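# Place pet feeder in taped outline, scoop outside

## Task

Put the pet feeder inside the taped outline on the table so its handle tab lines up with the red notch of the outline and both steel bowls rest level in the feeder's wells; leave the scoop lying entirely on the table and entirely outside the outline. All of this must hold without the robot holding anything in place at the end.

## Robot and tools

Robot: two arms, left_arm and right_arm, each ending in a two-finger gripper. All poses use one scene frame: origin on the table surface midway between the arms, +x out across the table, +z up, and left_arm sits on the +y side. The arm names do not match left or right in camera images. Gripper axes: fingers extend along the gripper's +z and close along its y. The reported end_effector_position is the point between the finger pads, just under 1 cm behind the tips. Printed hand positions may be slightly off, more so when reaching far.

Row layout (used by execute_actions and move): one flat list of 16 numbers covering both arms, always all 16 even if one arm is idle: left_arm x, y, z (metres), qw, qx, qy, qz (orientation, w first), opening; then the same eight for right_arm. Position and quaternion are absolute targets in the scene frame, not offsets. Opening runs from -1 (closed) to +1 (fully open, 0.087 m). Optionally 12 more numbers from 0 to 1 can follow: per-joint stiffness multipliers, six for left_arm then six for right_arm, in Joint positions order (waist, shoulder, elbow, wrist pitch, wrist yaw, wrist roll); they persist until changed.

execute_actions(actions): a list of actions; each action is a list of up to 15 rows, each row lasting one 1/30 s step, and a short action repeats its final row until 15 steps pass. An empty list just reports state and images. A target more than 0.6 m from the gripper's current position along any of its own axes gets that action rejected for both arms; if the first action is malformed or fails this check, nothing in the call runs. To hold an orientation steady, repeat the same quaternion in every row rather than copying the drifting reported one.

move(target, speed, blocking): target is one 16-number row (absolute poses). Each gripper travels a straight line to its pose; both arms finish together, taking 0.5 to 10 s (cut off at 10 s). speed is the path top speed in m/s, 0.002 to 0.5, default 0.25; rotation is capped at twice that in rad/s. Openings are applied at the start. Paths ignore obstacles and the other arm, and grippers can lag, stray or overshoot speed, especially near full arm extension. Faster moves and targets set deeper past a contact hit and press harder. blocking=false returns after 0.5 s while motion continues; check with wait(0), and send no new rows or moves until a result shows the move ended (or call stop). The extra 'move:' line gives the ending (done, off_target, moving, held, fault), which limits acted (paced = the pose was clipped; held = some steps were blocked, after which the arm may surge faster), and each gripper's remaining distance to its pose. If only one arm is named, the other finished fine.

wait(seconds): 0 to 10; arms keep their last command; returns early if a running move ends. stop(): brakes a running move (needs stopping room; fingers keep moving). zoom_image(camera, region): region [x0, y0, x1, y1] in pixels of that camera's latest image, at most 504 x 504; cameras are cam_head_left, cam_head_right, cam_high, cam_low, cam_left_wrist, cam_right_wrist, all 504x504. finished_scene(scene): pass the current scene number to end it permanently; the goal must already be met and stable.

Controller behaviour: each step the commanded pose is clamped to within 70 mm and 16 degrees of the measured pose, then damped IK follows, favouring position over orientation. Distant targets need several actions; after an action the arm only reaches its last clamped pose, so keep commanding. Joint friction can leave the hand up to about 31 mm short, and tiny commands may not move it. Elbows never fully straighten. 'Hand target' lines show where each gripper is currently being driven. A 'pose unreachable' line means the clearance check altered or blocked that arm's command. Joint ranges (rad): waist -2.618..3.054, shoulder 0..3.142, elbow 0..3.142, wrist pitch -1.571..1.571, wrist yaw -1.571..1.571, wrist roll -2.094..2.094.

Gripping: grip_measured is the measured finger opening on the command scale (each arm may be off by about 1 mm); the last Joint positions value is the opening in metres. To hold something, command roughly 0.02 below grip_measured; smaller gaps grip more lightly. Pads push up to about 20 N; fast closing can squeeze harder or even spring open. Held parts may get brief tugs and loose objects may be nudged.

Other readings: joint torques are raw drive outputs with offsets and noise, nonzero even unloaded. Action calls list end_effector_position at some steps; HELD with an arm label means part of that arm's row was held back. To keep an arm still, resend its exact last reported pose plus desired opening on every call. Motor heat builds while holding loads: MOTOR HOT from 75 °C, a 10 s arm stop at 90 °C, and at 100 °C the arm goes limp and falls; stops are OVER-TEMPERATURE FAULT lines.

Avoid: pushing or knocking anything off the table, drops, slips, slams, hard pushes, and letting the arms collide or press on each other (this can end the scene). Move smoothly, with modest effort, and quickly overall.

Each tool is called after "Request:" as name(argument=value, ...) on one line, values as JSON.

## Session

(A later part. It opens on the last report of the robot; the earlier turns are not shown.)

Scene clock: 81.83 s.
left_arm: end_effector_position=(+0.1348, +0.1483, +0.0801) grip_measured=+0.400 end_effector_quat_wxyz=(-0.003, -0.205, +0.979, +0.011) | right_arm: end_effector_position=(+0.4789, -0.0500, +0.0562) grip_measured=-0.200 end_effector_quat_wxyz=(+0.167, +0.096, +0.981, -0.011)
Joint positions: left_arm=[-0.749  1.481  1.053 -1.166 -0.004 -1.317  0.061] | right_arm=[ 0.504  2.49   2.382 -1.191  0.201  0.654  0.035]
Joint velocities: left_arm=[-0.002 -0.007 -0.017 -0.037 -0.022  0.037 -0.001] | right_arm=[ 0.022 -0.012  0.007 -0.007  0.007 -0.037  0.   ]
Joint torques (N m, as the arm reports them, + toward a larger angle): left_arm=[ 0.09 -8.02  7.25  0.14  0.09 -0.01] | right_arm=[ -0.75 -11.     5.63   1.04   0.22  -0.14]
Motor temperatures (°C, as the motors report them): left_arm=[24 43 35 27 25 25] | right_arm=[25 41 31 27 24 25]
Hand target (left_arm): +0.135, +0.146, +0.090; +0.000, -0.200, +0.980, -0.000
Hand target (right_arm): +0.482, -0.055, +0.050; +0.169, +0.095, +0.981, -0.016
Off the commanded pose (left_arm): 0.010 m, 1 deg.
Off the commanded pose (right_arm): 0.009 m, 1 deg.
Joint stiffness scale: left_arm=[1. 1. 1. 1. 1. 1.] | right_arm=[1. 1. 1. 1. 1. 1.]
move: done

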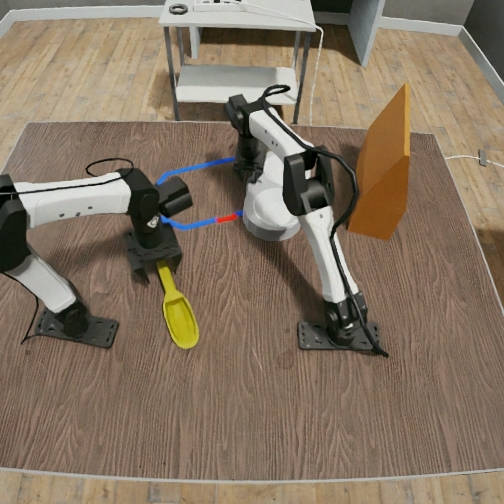

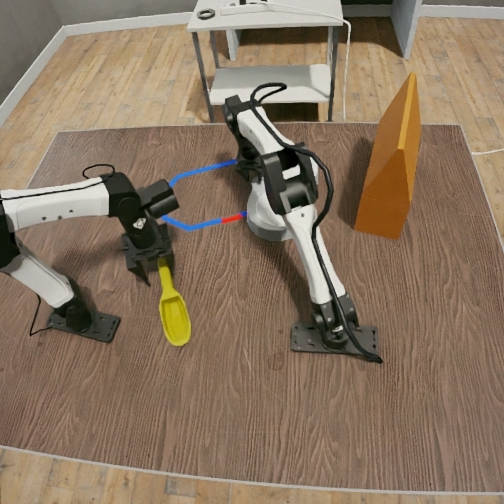

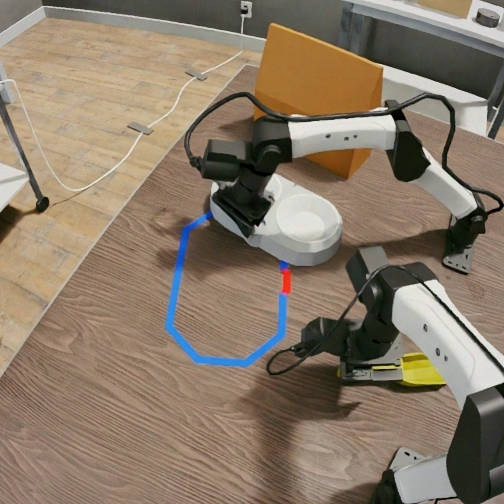

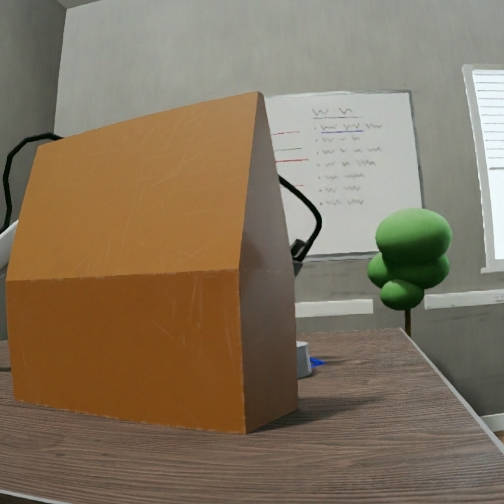

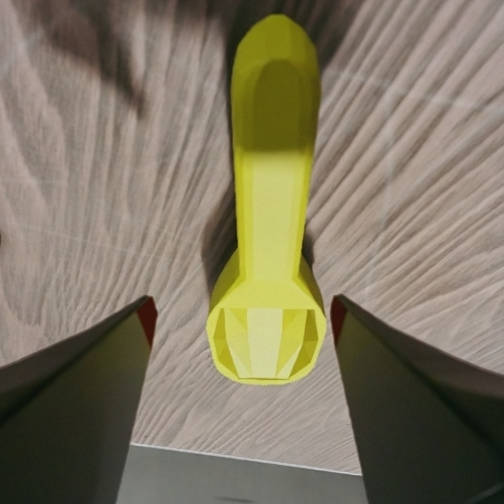

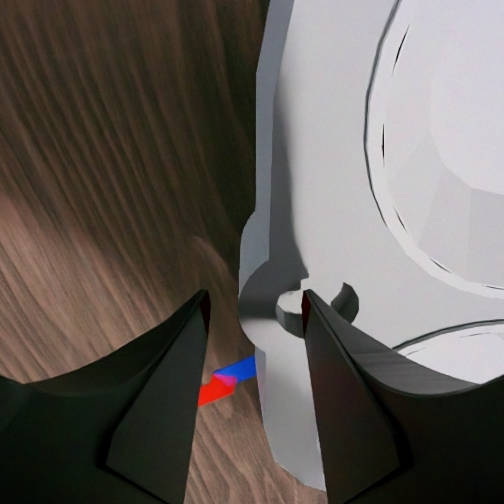

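Request:
move(target=[0.18,0.32,0.12,0,0,1,0,0.4, 0.481,-0.055,0.036,0.169,0.095,0.98,-0.016,-0.2], speed=0.25)

Request:
move(target=[0.18,0.32,0.12,0,0,1,0,0.4, 0.481,-0.055,0.038,0.169,0.095,0.98,-0.016,-0.72])

Scene clock: 92.33 s.
left_arm: end_effector_position=(+0.1731, +0.3175, +0.1109) grip_measured=+0.400 end_effector_quat_wxyz=(-0.014, -0.000, +1.000, +0.002) | right_arm: end_effector_position=(+0.4772, -0.0510, +0.0476) grip_measured=-0.200 end_effector_quat_wxyz=(+0.166, +0.095, +0.981, -0.012)
Joint positions: left_arm=[-0.024  1.294  1.021 -1.326  0.    -0.179  0.061] | right_arm=[ 0.504  2.475  2.32  -1.147  0.201  0.652  0.035]
Joint velocities: left_arm=[-0.007  0.007 -0.022 -0.022 -0.037  0.051 -0.   ] | right_arm=[-0.012  0.002  0.012  0.037 -0.066 -0.051  0.   ]
Joint torques (N m, as the arm reports them, + toward a larger angle): left_arm=[ 1.24 -5.82  7.65  0.22  0.16 -0.01] | right_arm=[ -0.48 -10.9    3.87   1.29   0.22  -0.16]
Motor temperatures (°C, as the motors report them): left_arm=[24 42 36 27 25 25] | right_arm=[25 44 31 28 24 25]
Hand target (left_arm): +0.176, +0.318, +0.120; -0.001, -0.000, +1.000, -0.003
Hand target (right_arm): +0.481, -0.055, +0.036; +0.168, +0.095, +0.981, -0.017
Off the commanded pose (left_arm): 0.012 m, 2 deg.
Off the commanded pose (right_arm): 0.013 m, 1 deg.
Joint stiffness scale: left_arm=[1. 1. 1. 1. 1. 1.] | right_arm=[1. 1. 1. 1. 1. 1.]
move: off_target (left_arm, right_arm)

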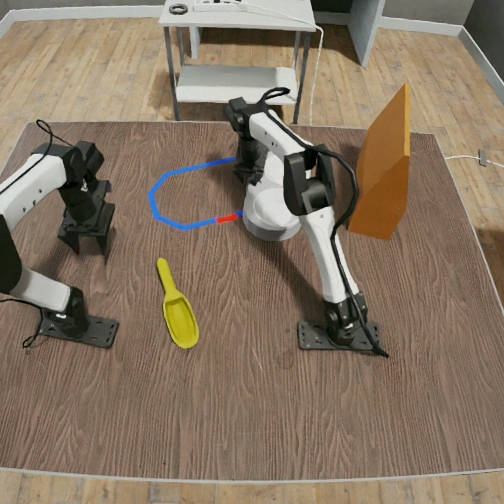

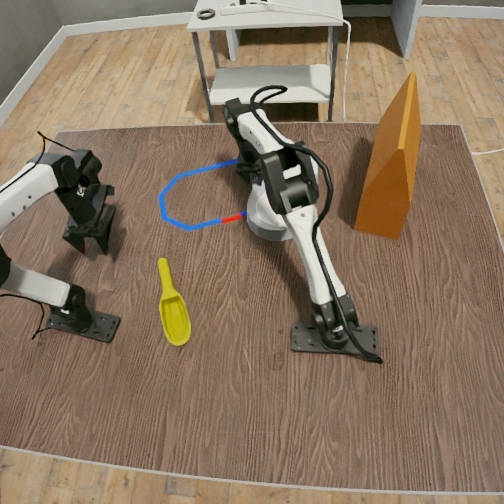

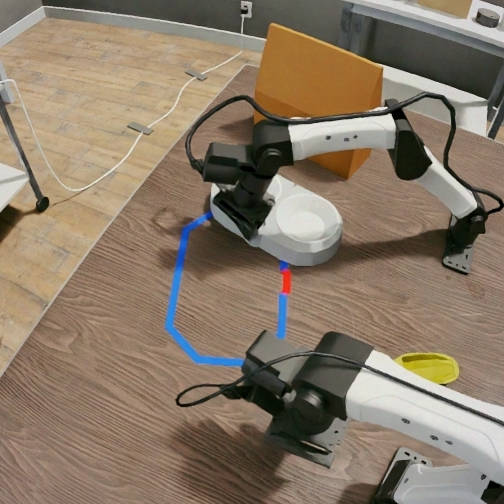

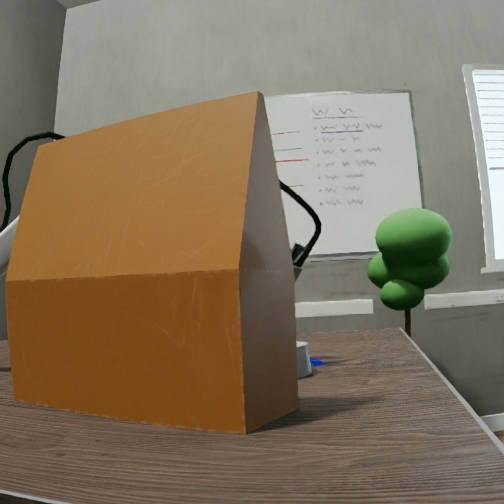

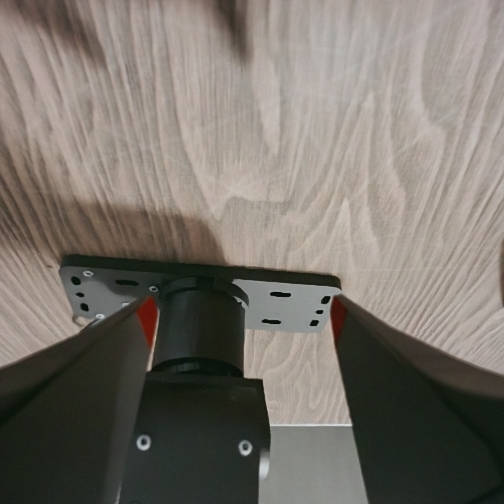

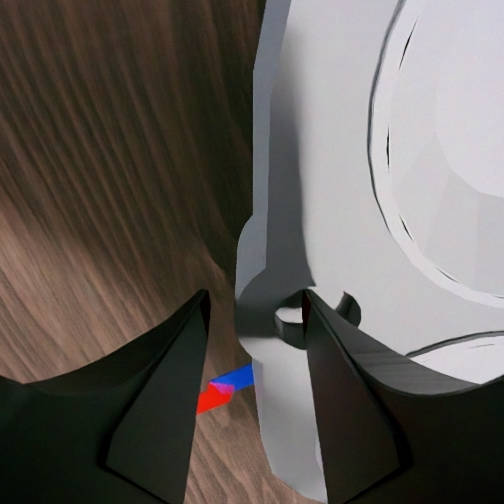

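Scene clock: 93.07 s.
left_arm: end_effector_position=(+0.1769, +0.3184, +0.1141) grip_measured=+0.400 end_effector_quat_wxyz=(-0.007, +0.001, +1.000, +0.001) | right_arm: end_effector_position=(+0.4774, -0.0515, +0.0476) grip_measured=-0.634 end_effector_quat_wxyz=(+0.166, +0.095, +0.981, -0.013)
Joint positions: left_arm=[-0.017  1.294  1.037 -1.327  0.    -0.169  0.061] | right_arm=[ 0.504  2.475  2.32  -1.147  0.203  0.653  0.016]
Joint velocities: left_arm=[-0.022 -0.027 -0.012 -0.022 -0.007 -0.022 -0.001] | right_arm=[-0.012 -0.007 -0.002 -0.007 -0.066 -0.11   0.   ]
Joint torques (N m, as the arm reports them, + toward a larger angle): left_arm=[ 1.16 -4.57  7.41  0.26  0.13 -0.01] | right_arm=[ -0.53 -10.74   4.65   1.17   0.16  -0.11]
Motor temperatures (°C, as the motors report them): left_arm=[24 42 36 27 25 25] | right_arm=[25 44 31 28 24 25]
Hand target (left_arm): +0.180, +0.320, +0.120; +0.000, -0.000, +1.000, -0.000
Hand target (right_arm): +0.481, -0.055, +0.038; +0.169, +0.095, +0.981, -0.016
Off the commanded pose (left_arm): 0.007 m, 1 deg.
Off the commanded pose (right_arm): 0.011 m, 0 deg.
Joint stiffness scale: left_arm=[1. 1. 1. 1. 1. 1.] | right_arm=[1. 1. 1. 1. 1. 1.]
move: off_target (right_arm)

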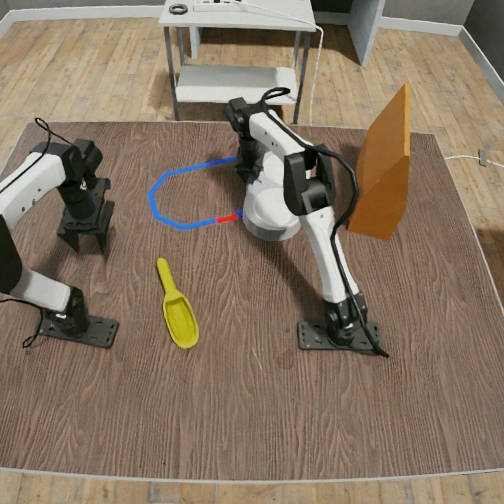

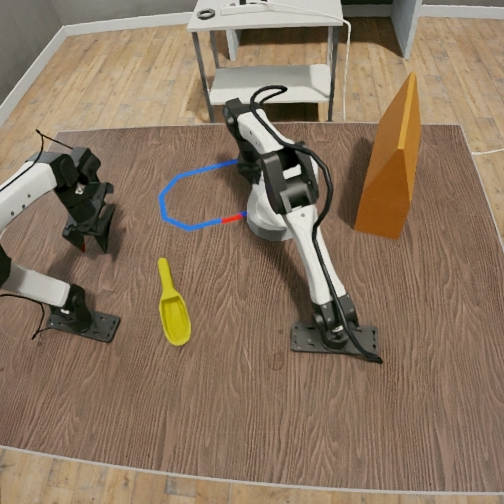

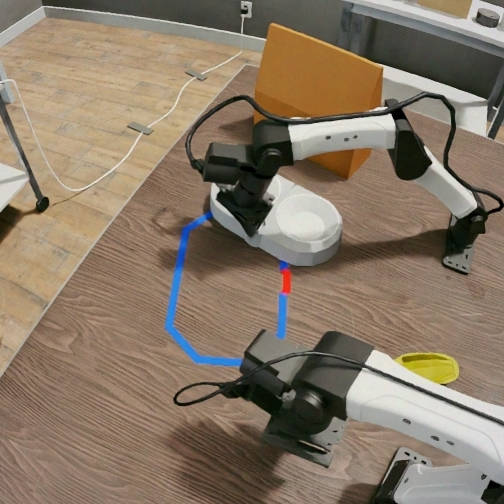

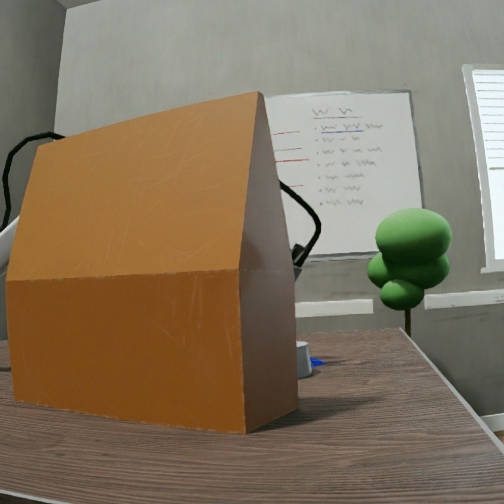

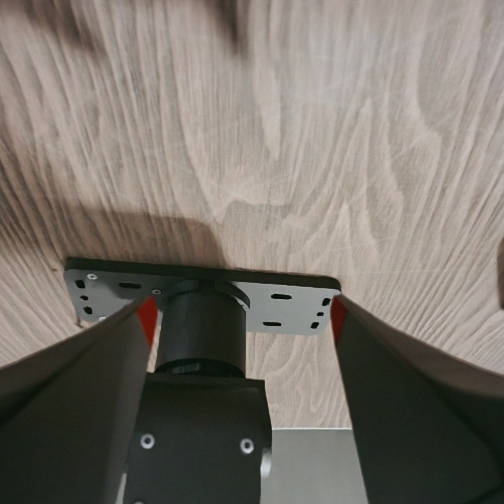

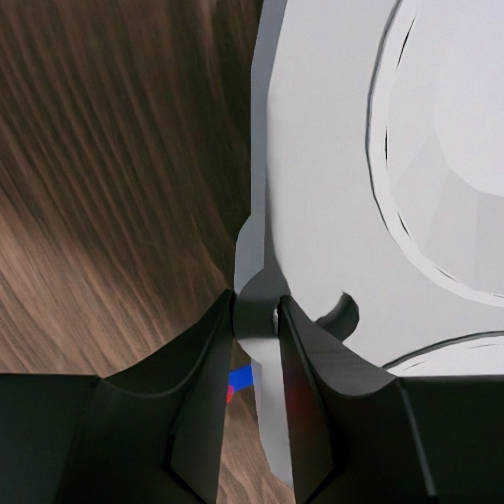

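Request:
move(target=[0.18,0.32,0.12,0,0,1,0,0.4, 0.40,0.08,0.042,0.166,-0.213,0.961,0.037,-0.72], speed=0.12)

Request:
move(target=[0.18,0.32,0.12,0,0,1,0,0.4, 0.31,0.065,0.042,0.143,-0.529,0.83,0.091,-0.72], speed=0.12)

Scene clock: 109.33 s.
left_arm: end_effector_position=(+0.1769, +0.3184, +0.1141) grip_measured=+0.400 end_effector_quat_wxyz=(-0.007, +0.001, +1.000, +0.001) | right_arm: end_effector_position=(+0.3963, +0.0659, +0.0481) grip_measured=-0.645 end_effector_quat_wxyz=(+0.164, -0.199, +0.966, +0.024)
Joint positions: left_arm=[-0.017  1.294  1.037 -1.327  0.    -0.169  0.061] | right_arm=[ 0.78   2.456  2.285 -1.094  0.132  0.337  0.016]
Joint velocities: left_arm=[-0.012 -0.017  0.007  0.007  0.007 -0.066 -0.   ] | right_arm=[-0.007 -0.012 -0.007  0.007 -0.037  0.007 -0.001]
Joint torques (N m, as the arm reports them, + toward a larger angle): left_arm=[ 1.13 -4.68  7.42  0.22  0.09  0.  ] | right_arm=[ 0.8  -9.1   9.89  1.04 -0.29 -0.16]
Motor temperatures (°C, as the motors report them): left_arm=[24 39 38 26 25 25] | right_arm=[25 47 30 28 24 25]
Hand target (left_arm): +0.180, +0.320, +0.120; +0.000, -0.000, +1.000, +0.000
Hand target (right_arm): +0.396, +0.080, +0.042; +0.164, -0.213, +0.962, +0.040
Off the commanded pose (left_arm): 0.007 m, 1 deg.
Off the commanded pose (right_arm): 0.016 m, 2 deg.
Joint stiffness scale: left_arm=[1. 1. 1. 1. 1. 1.] | right_arm=[1. 1. 1. 1. 1. 1.]
move: off_target (right_arm)

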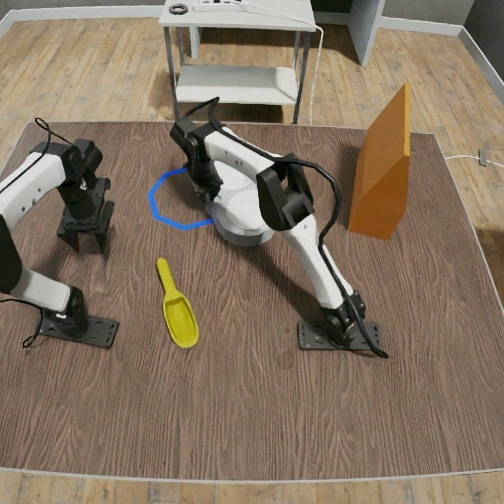

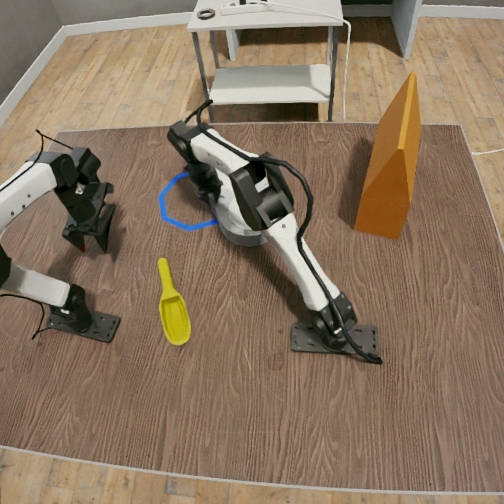

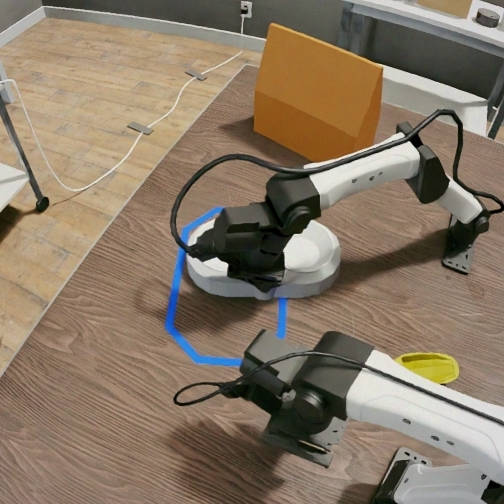

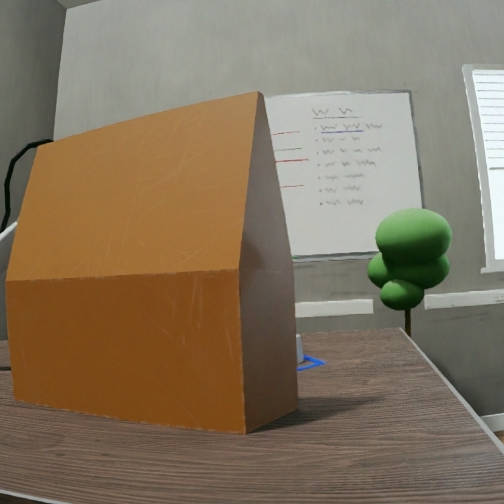

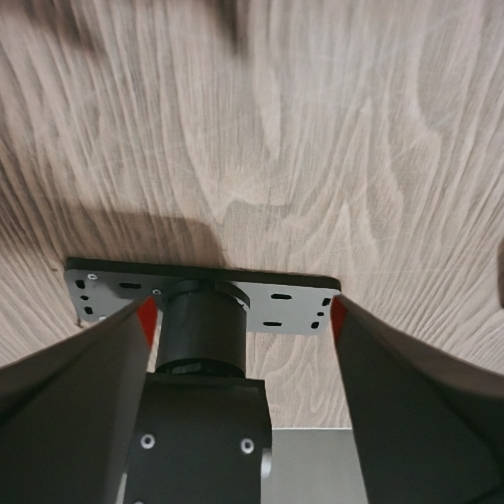

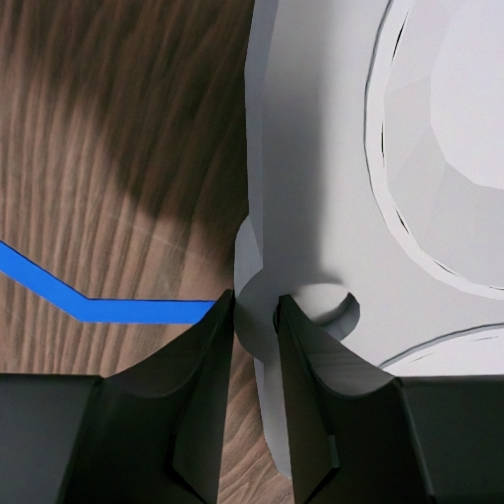

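Scene clock: 112.77 s.
left_arm: end_effector_position=(+0.1769, +0.3184, +0.1141) grip_measured=+0.400 end_effector_quat_wxyz=(-0.007, +0.001, +1.000, +0.001) | right_arm: end_effector_position=(+0.3224, +0.0599, +0.0474) grip_measured=-0.645 end_effector_quat_wxyz=(+0.151, -0.512, +0.842, +0.076)
Joint positions: left_arm=[-0.017  1.294  1.037 -1.327  0.    -0.169  0.061] | right_arm=[ 0.861  2.15   1.759 -0.845 -0.056 -0.237  0.016]
Joint velocities: left_arm=[-0.012  0.007  0.002  0.007 -0.11  -0.037 -0.   ] | right_arm=[-0.007 -0.017 -0.002 -0.037 -0.066 -0.066 -0.001]
Joint torques (N m, as the arm reports them, + toward a larger angle): left_arm=[ 1.25 -4.67  7.5   0.28  0.1  -0.02] | right_arm=[ 0.76 -9.79  4.63  1.12 -0.58 -0.2 ]
Motor temperatures (°C, as the motors report them): left_arm=[24 39 38 26 25 25] | right_arm=[25 48 30 28 24 25]
Hand target (left_arm): +0.180, +0.320, +0.120; +0.000, +0.000, +1.000, +0.000
Hand target (right_arm): +0.310, +0.064, +0.042; +0.141, -0.529, +0.831, +0.092
Off the commanded pose (left_arm): 0.007 m, 1 deg.
Off the commanded pose (right_arm): 0.014 m, 3 deg.
Joint stiffness scale: left_arm=[1. 1. 1. 1. 1. 1.] | right_arm=[1. 1. 1. 1. 1. 1.]
move: off_target (right_arm)

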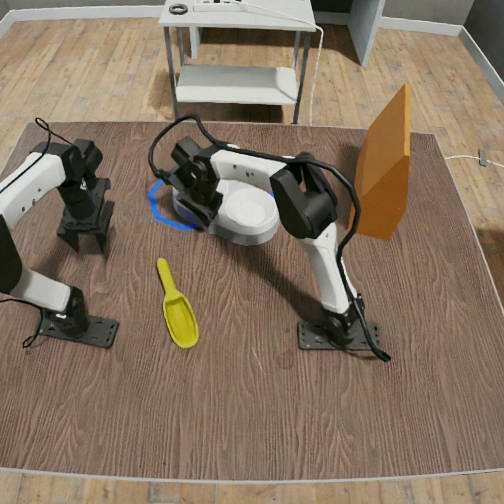

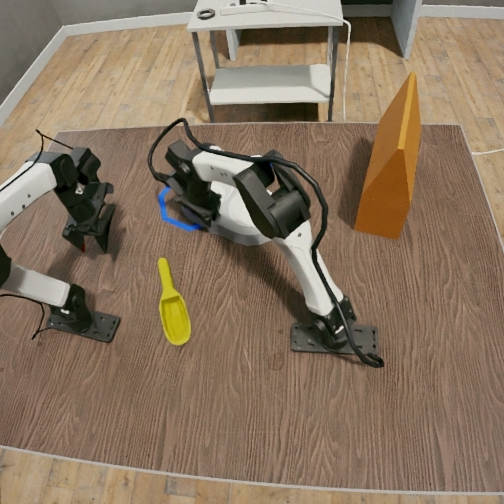

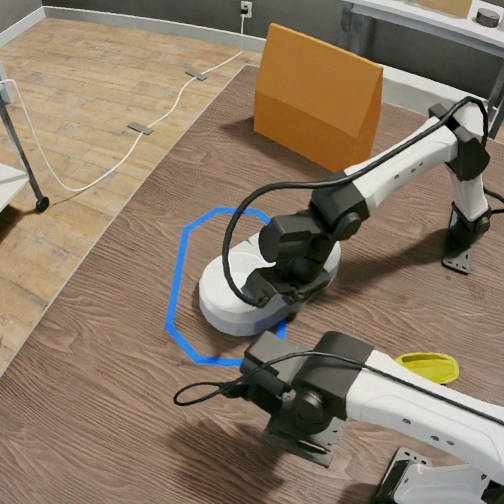

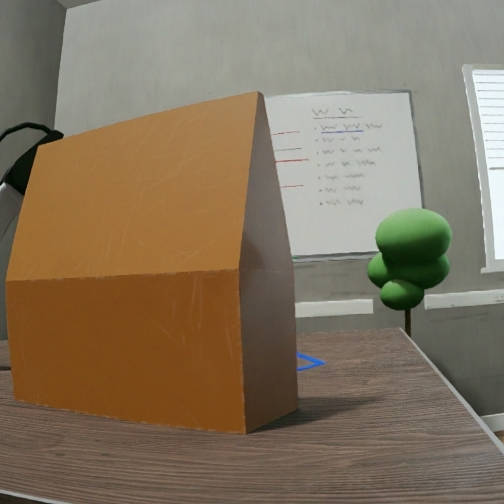

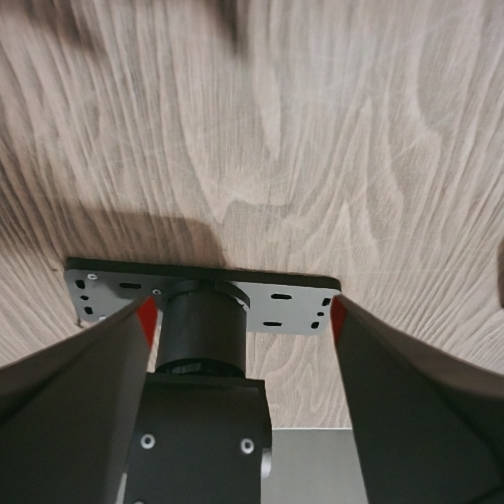

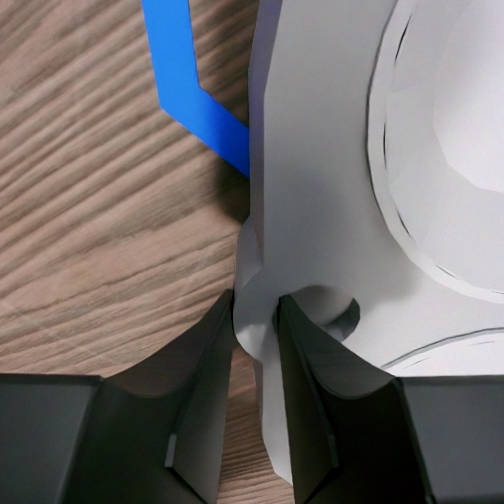

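Rigid; go directly to the final pose.

Request:
move(target=[0.18,0.32,0.12,0,0,1,0,0.4, 0.41,0.015,0.042,0.095,-0.817,0.551,0.141,-0.72], speed=0.12)

Scene clock: 121.17 s.
left_arm: end_effector_position=(+0.1769, +0.3184, +0.1141) grip_measured=+0.400 end_effector_quat_wxyz=(-0.007, +0.001, +1.000, +0.001) | right_arm: end_effector_position=(+0.4151, +0.0168, +0.0474) grip_measured=-0.644 end_effector_quat_wxyz=(-0.107, +0.815, -0.556, -0.123)
Joint positions: left_arm=[-0.017  1.294  1.037 -1.327  0.    -0.169  0.061] | right_arm=[ 0.634  2.465  2.31  -1.297 -0.306 -1.309  0.016]
Joint velocities: left_arm=[-0.012  0.007  0.002 -0.051  0.007  0.007  0.001] | right_arm=[ 0.027  0.002  0.002 -0.051 -0.037 -0.022  0.   ]
Joint torques (N m, as the arm reports them, + toward a larger angle): left_arm=[ 1.12 -4.77  7.37  0.26  0.08  0.02] | right_arm=[-0.53 -9.21  8.7   0.1  -0.62 -0.24]
Motor temperatures (°C, as the motors report them): left_arm=[24 38 38 26 25 25] | right_arm=[25 47 31 28 24 25]
Hand target (left_arm): +0.180, +0.320, +0.120; +0.000, +0.000, +1.000, +0.000
Hand target (right_arm): +0.411, +0.014, +0.041; -0.094, +0.817, -0.552, -0.137
Off the commanded pose (left_arm): 0.007 m, 1 deg.
Off the commanded pose (right_arm): 0.008 m, 3 deg.
Joint stiffness scale: left_arm=[1. 1. 1. 1. 1. 1.] | right_arm=[1. 1. 1. 1. 1. 1.]
move: off_target (right_arm)

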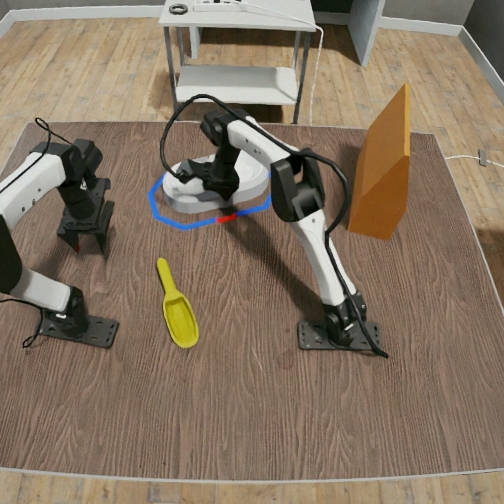

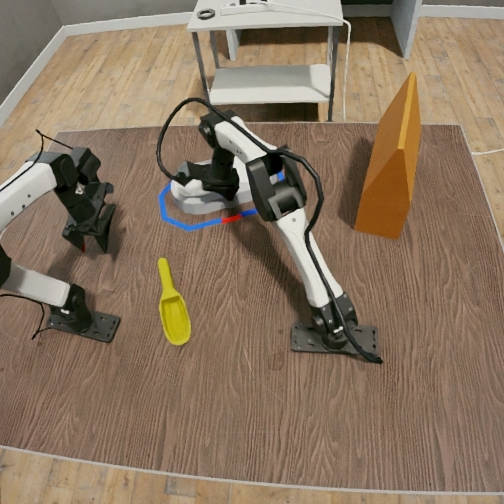

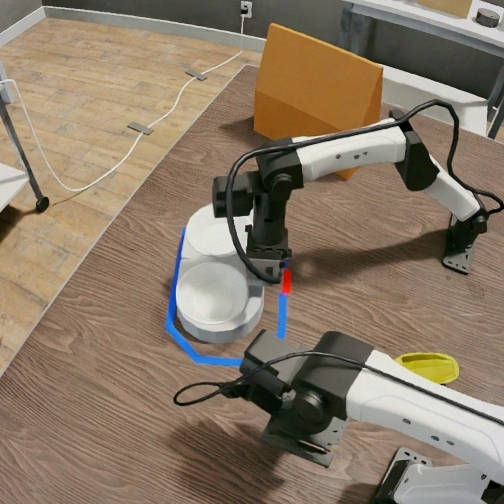

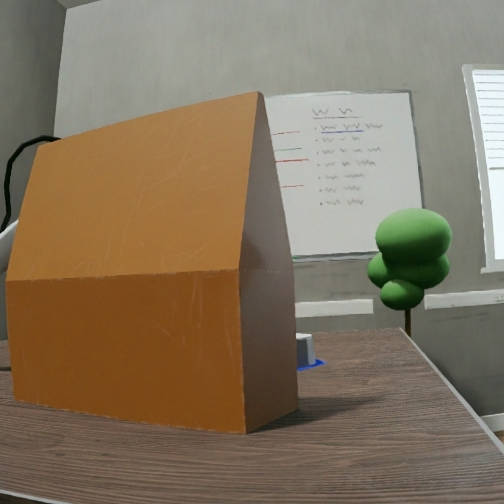

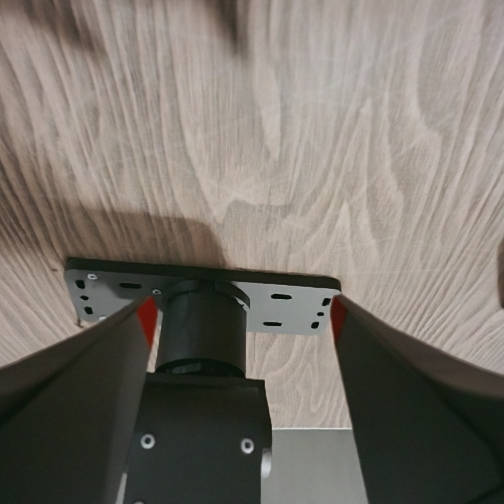

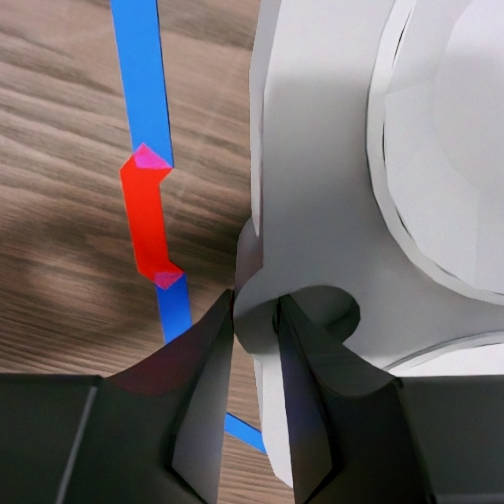

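Request:
move(target=[0.18,0.32,0.12,0,0,1,0,0.4, 0.388,0.041,0.044,0.093,-0.822,0.543,0.142,-0.72], speed=0.05)

Scene clock: 132.77 s.
left_arm: end_effector_position=(+0.1769, +0.3184, +0.1141) grip_measured=+0.400 end_effector_quat_wxyz=(-0.007, +0.001, +1.000, +0.001) | right_arm: end_effector_position=(+0.3995, +0.0353, +0.0472) grip_measured=-0.644 end_effector_quat_wxyz=(-0.102, +0.824, -0.544, -0.124)
Joint positions: left_arm=[-0.017  1.294  1.037 -1.327  0.    -0.169  0.061] | right_arm=[ 0.684  2.466  2.311 -1.297 -0.301 -1.289  0.016]
Joint velocities: left_arm=[ 0.017 -0.007  0.007  0.051 -0.051 -0.11  -0.001] | right_arm=[-0.007 -0.017 -0.012 -0.066 -0.051 -0.022  0.   ]
Joint torques (N m, as the arm reports them, + toward a larger angle): left_arm=[ 1.14 -4.56  7.35  0.27  0.1   0.01] | right_arm=[  1.18 -10.72   6.5    0.29  -0.75   0.11]
Motor temperatures (°C, as the motors report them): left_arm=[24 37 39 26 25 25] | right_arm=[25 47 32 27 24 25]
Hand target (left_arm): +0.180, +0.320, +0.120; +0.000, +0.000, +1.000, +0.000
Hand target (right_arm): +0.387, +0.041, +0.044; -0.093, +0.822, -0.543, -0.142
Off the commanded pose (left_arm): 0.007 m, 1 deg.
Off the commanded pose (right_arm): 0.013 m, 2 deg.
Joint stiffness scale: left_arm=[1. 1. 1. 1. 1. 1.] | right_arm=[1. 1. 1. 1. 1. 1.]
move: off_target (right_arm)

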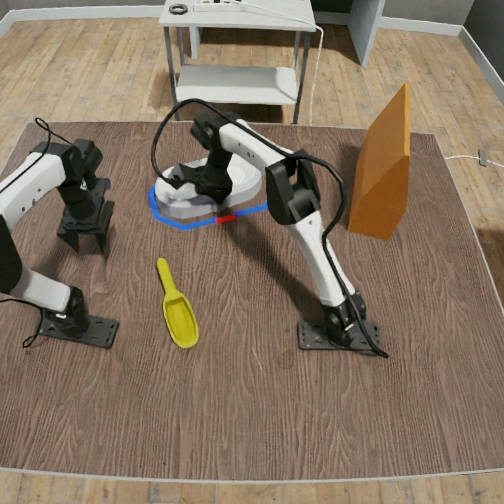

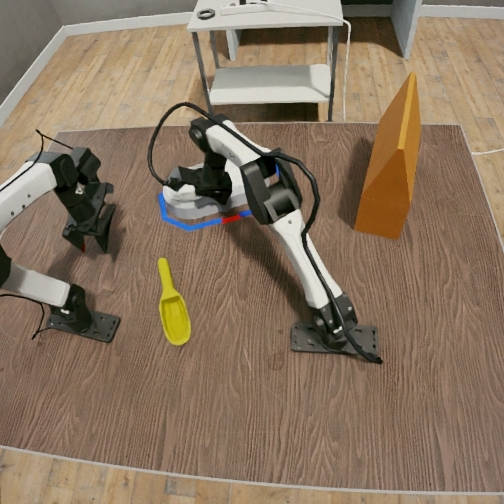

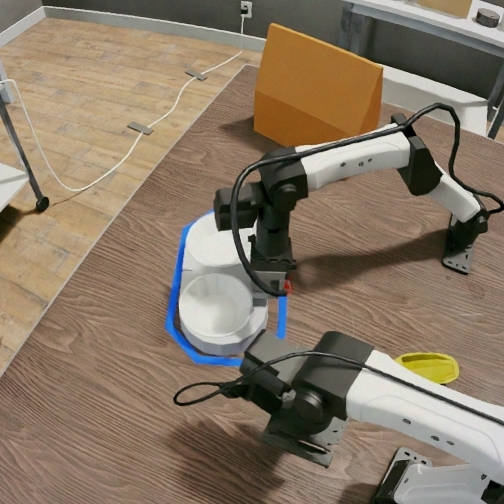

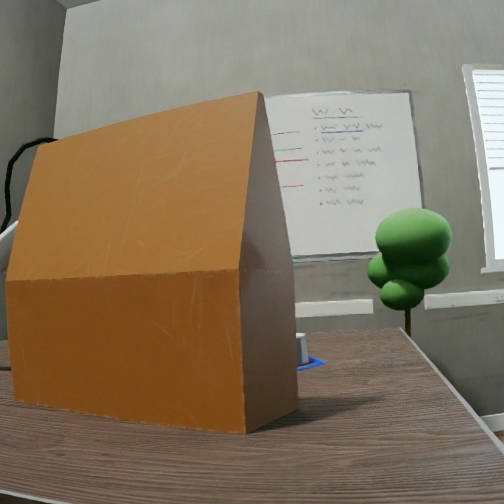

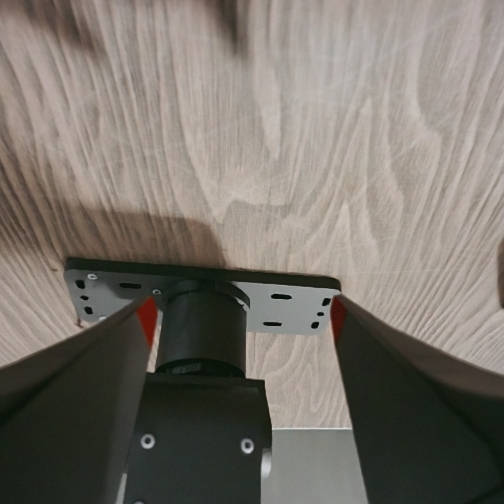

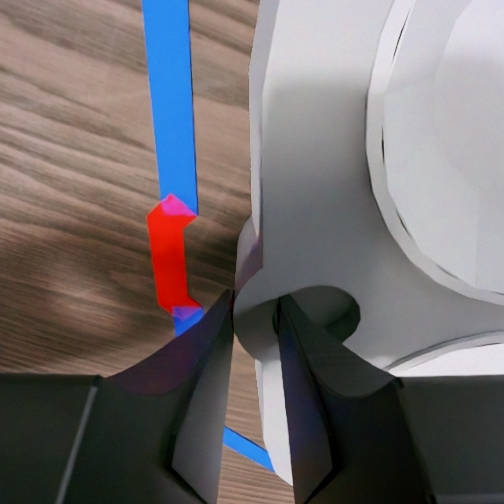

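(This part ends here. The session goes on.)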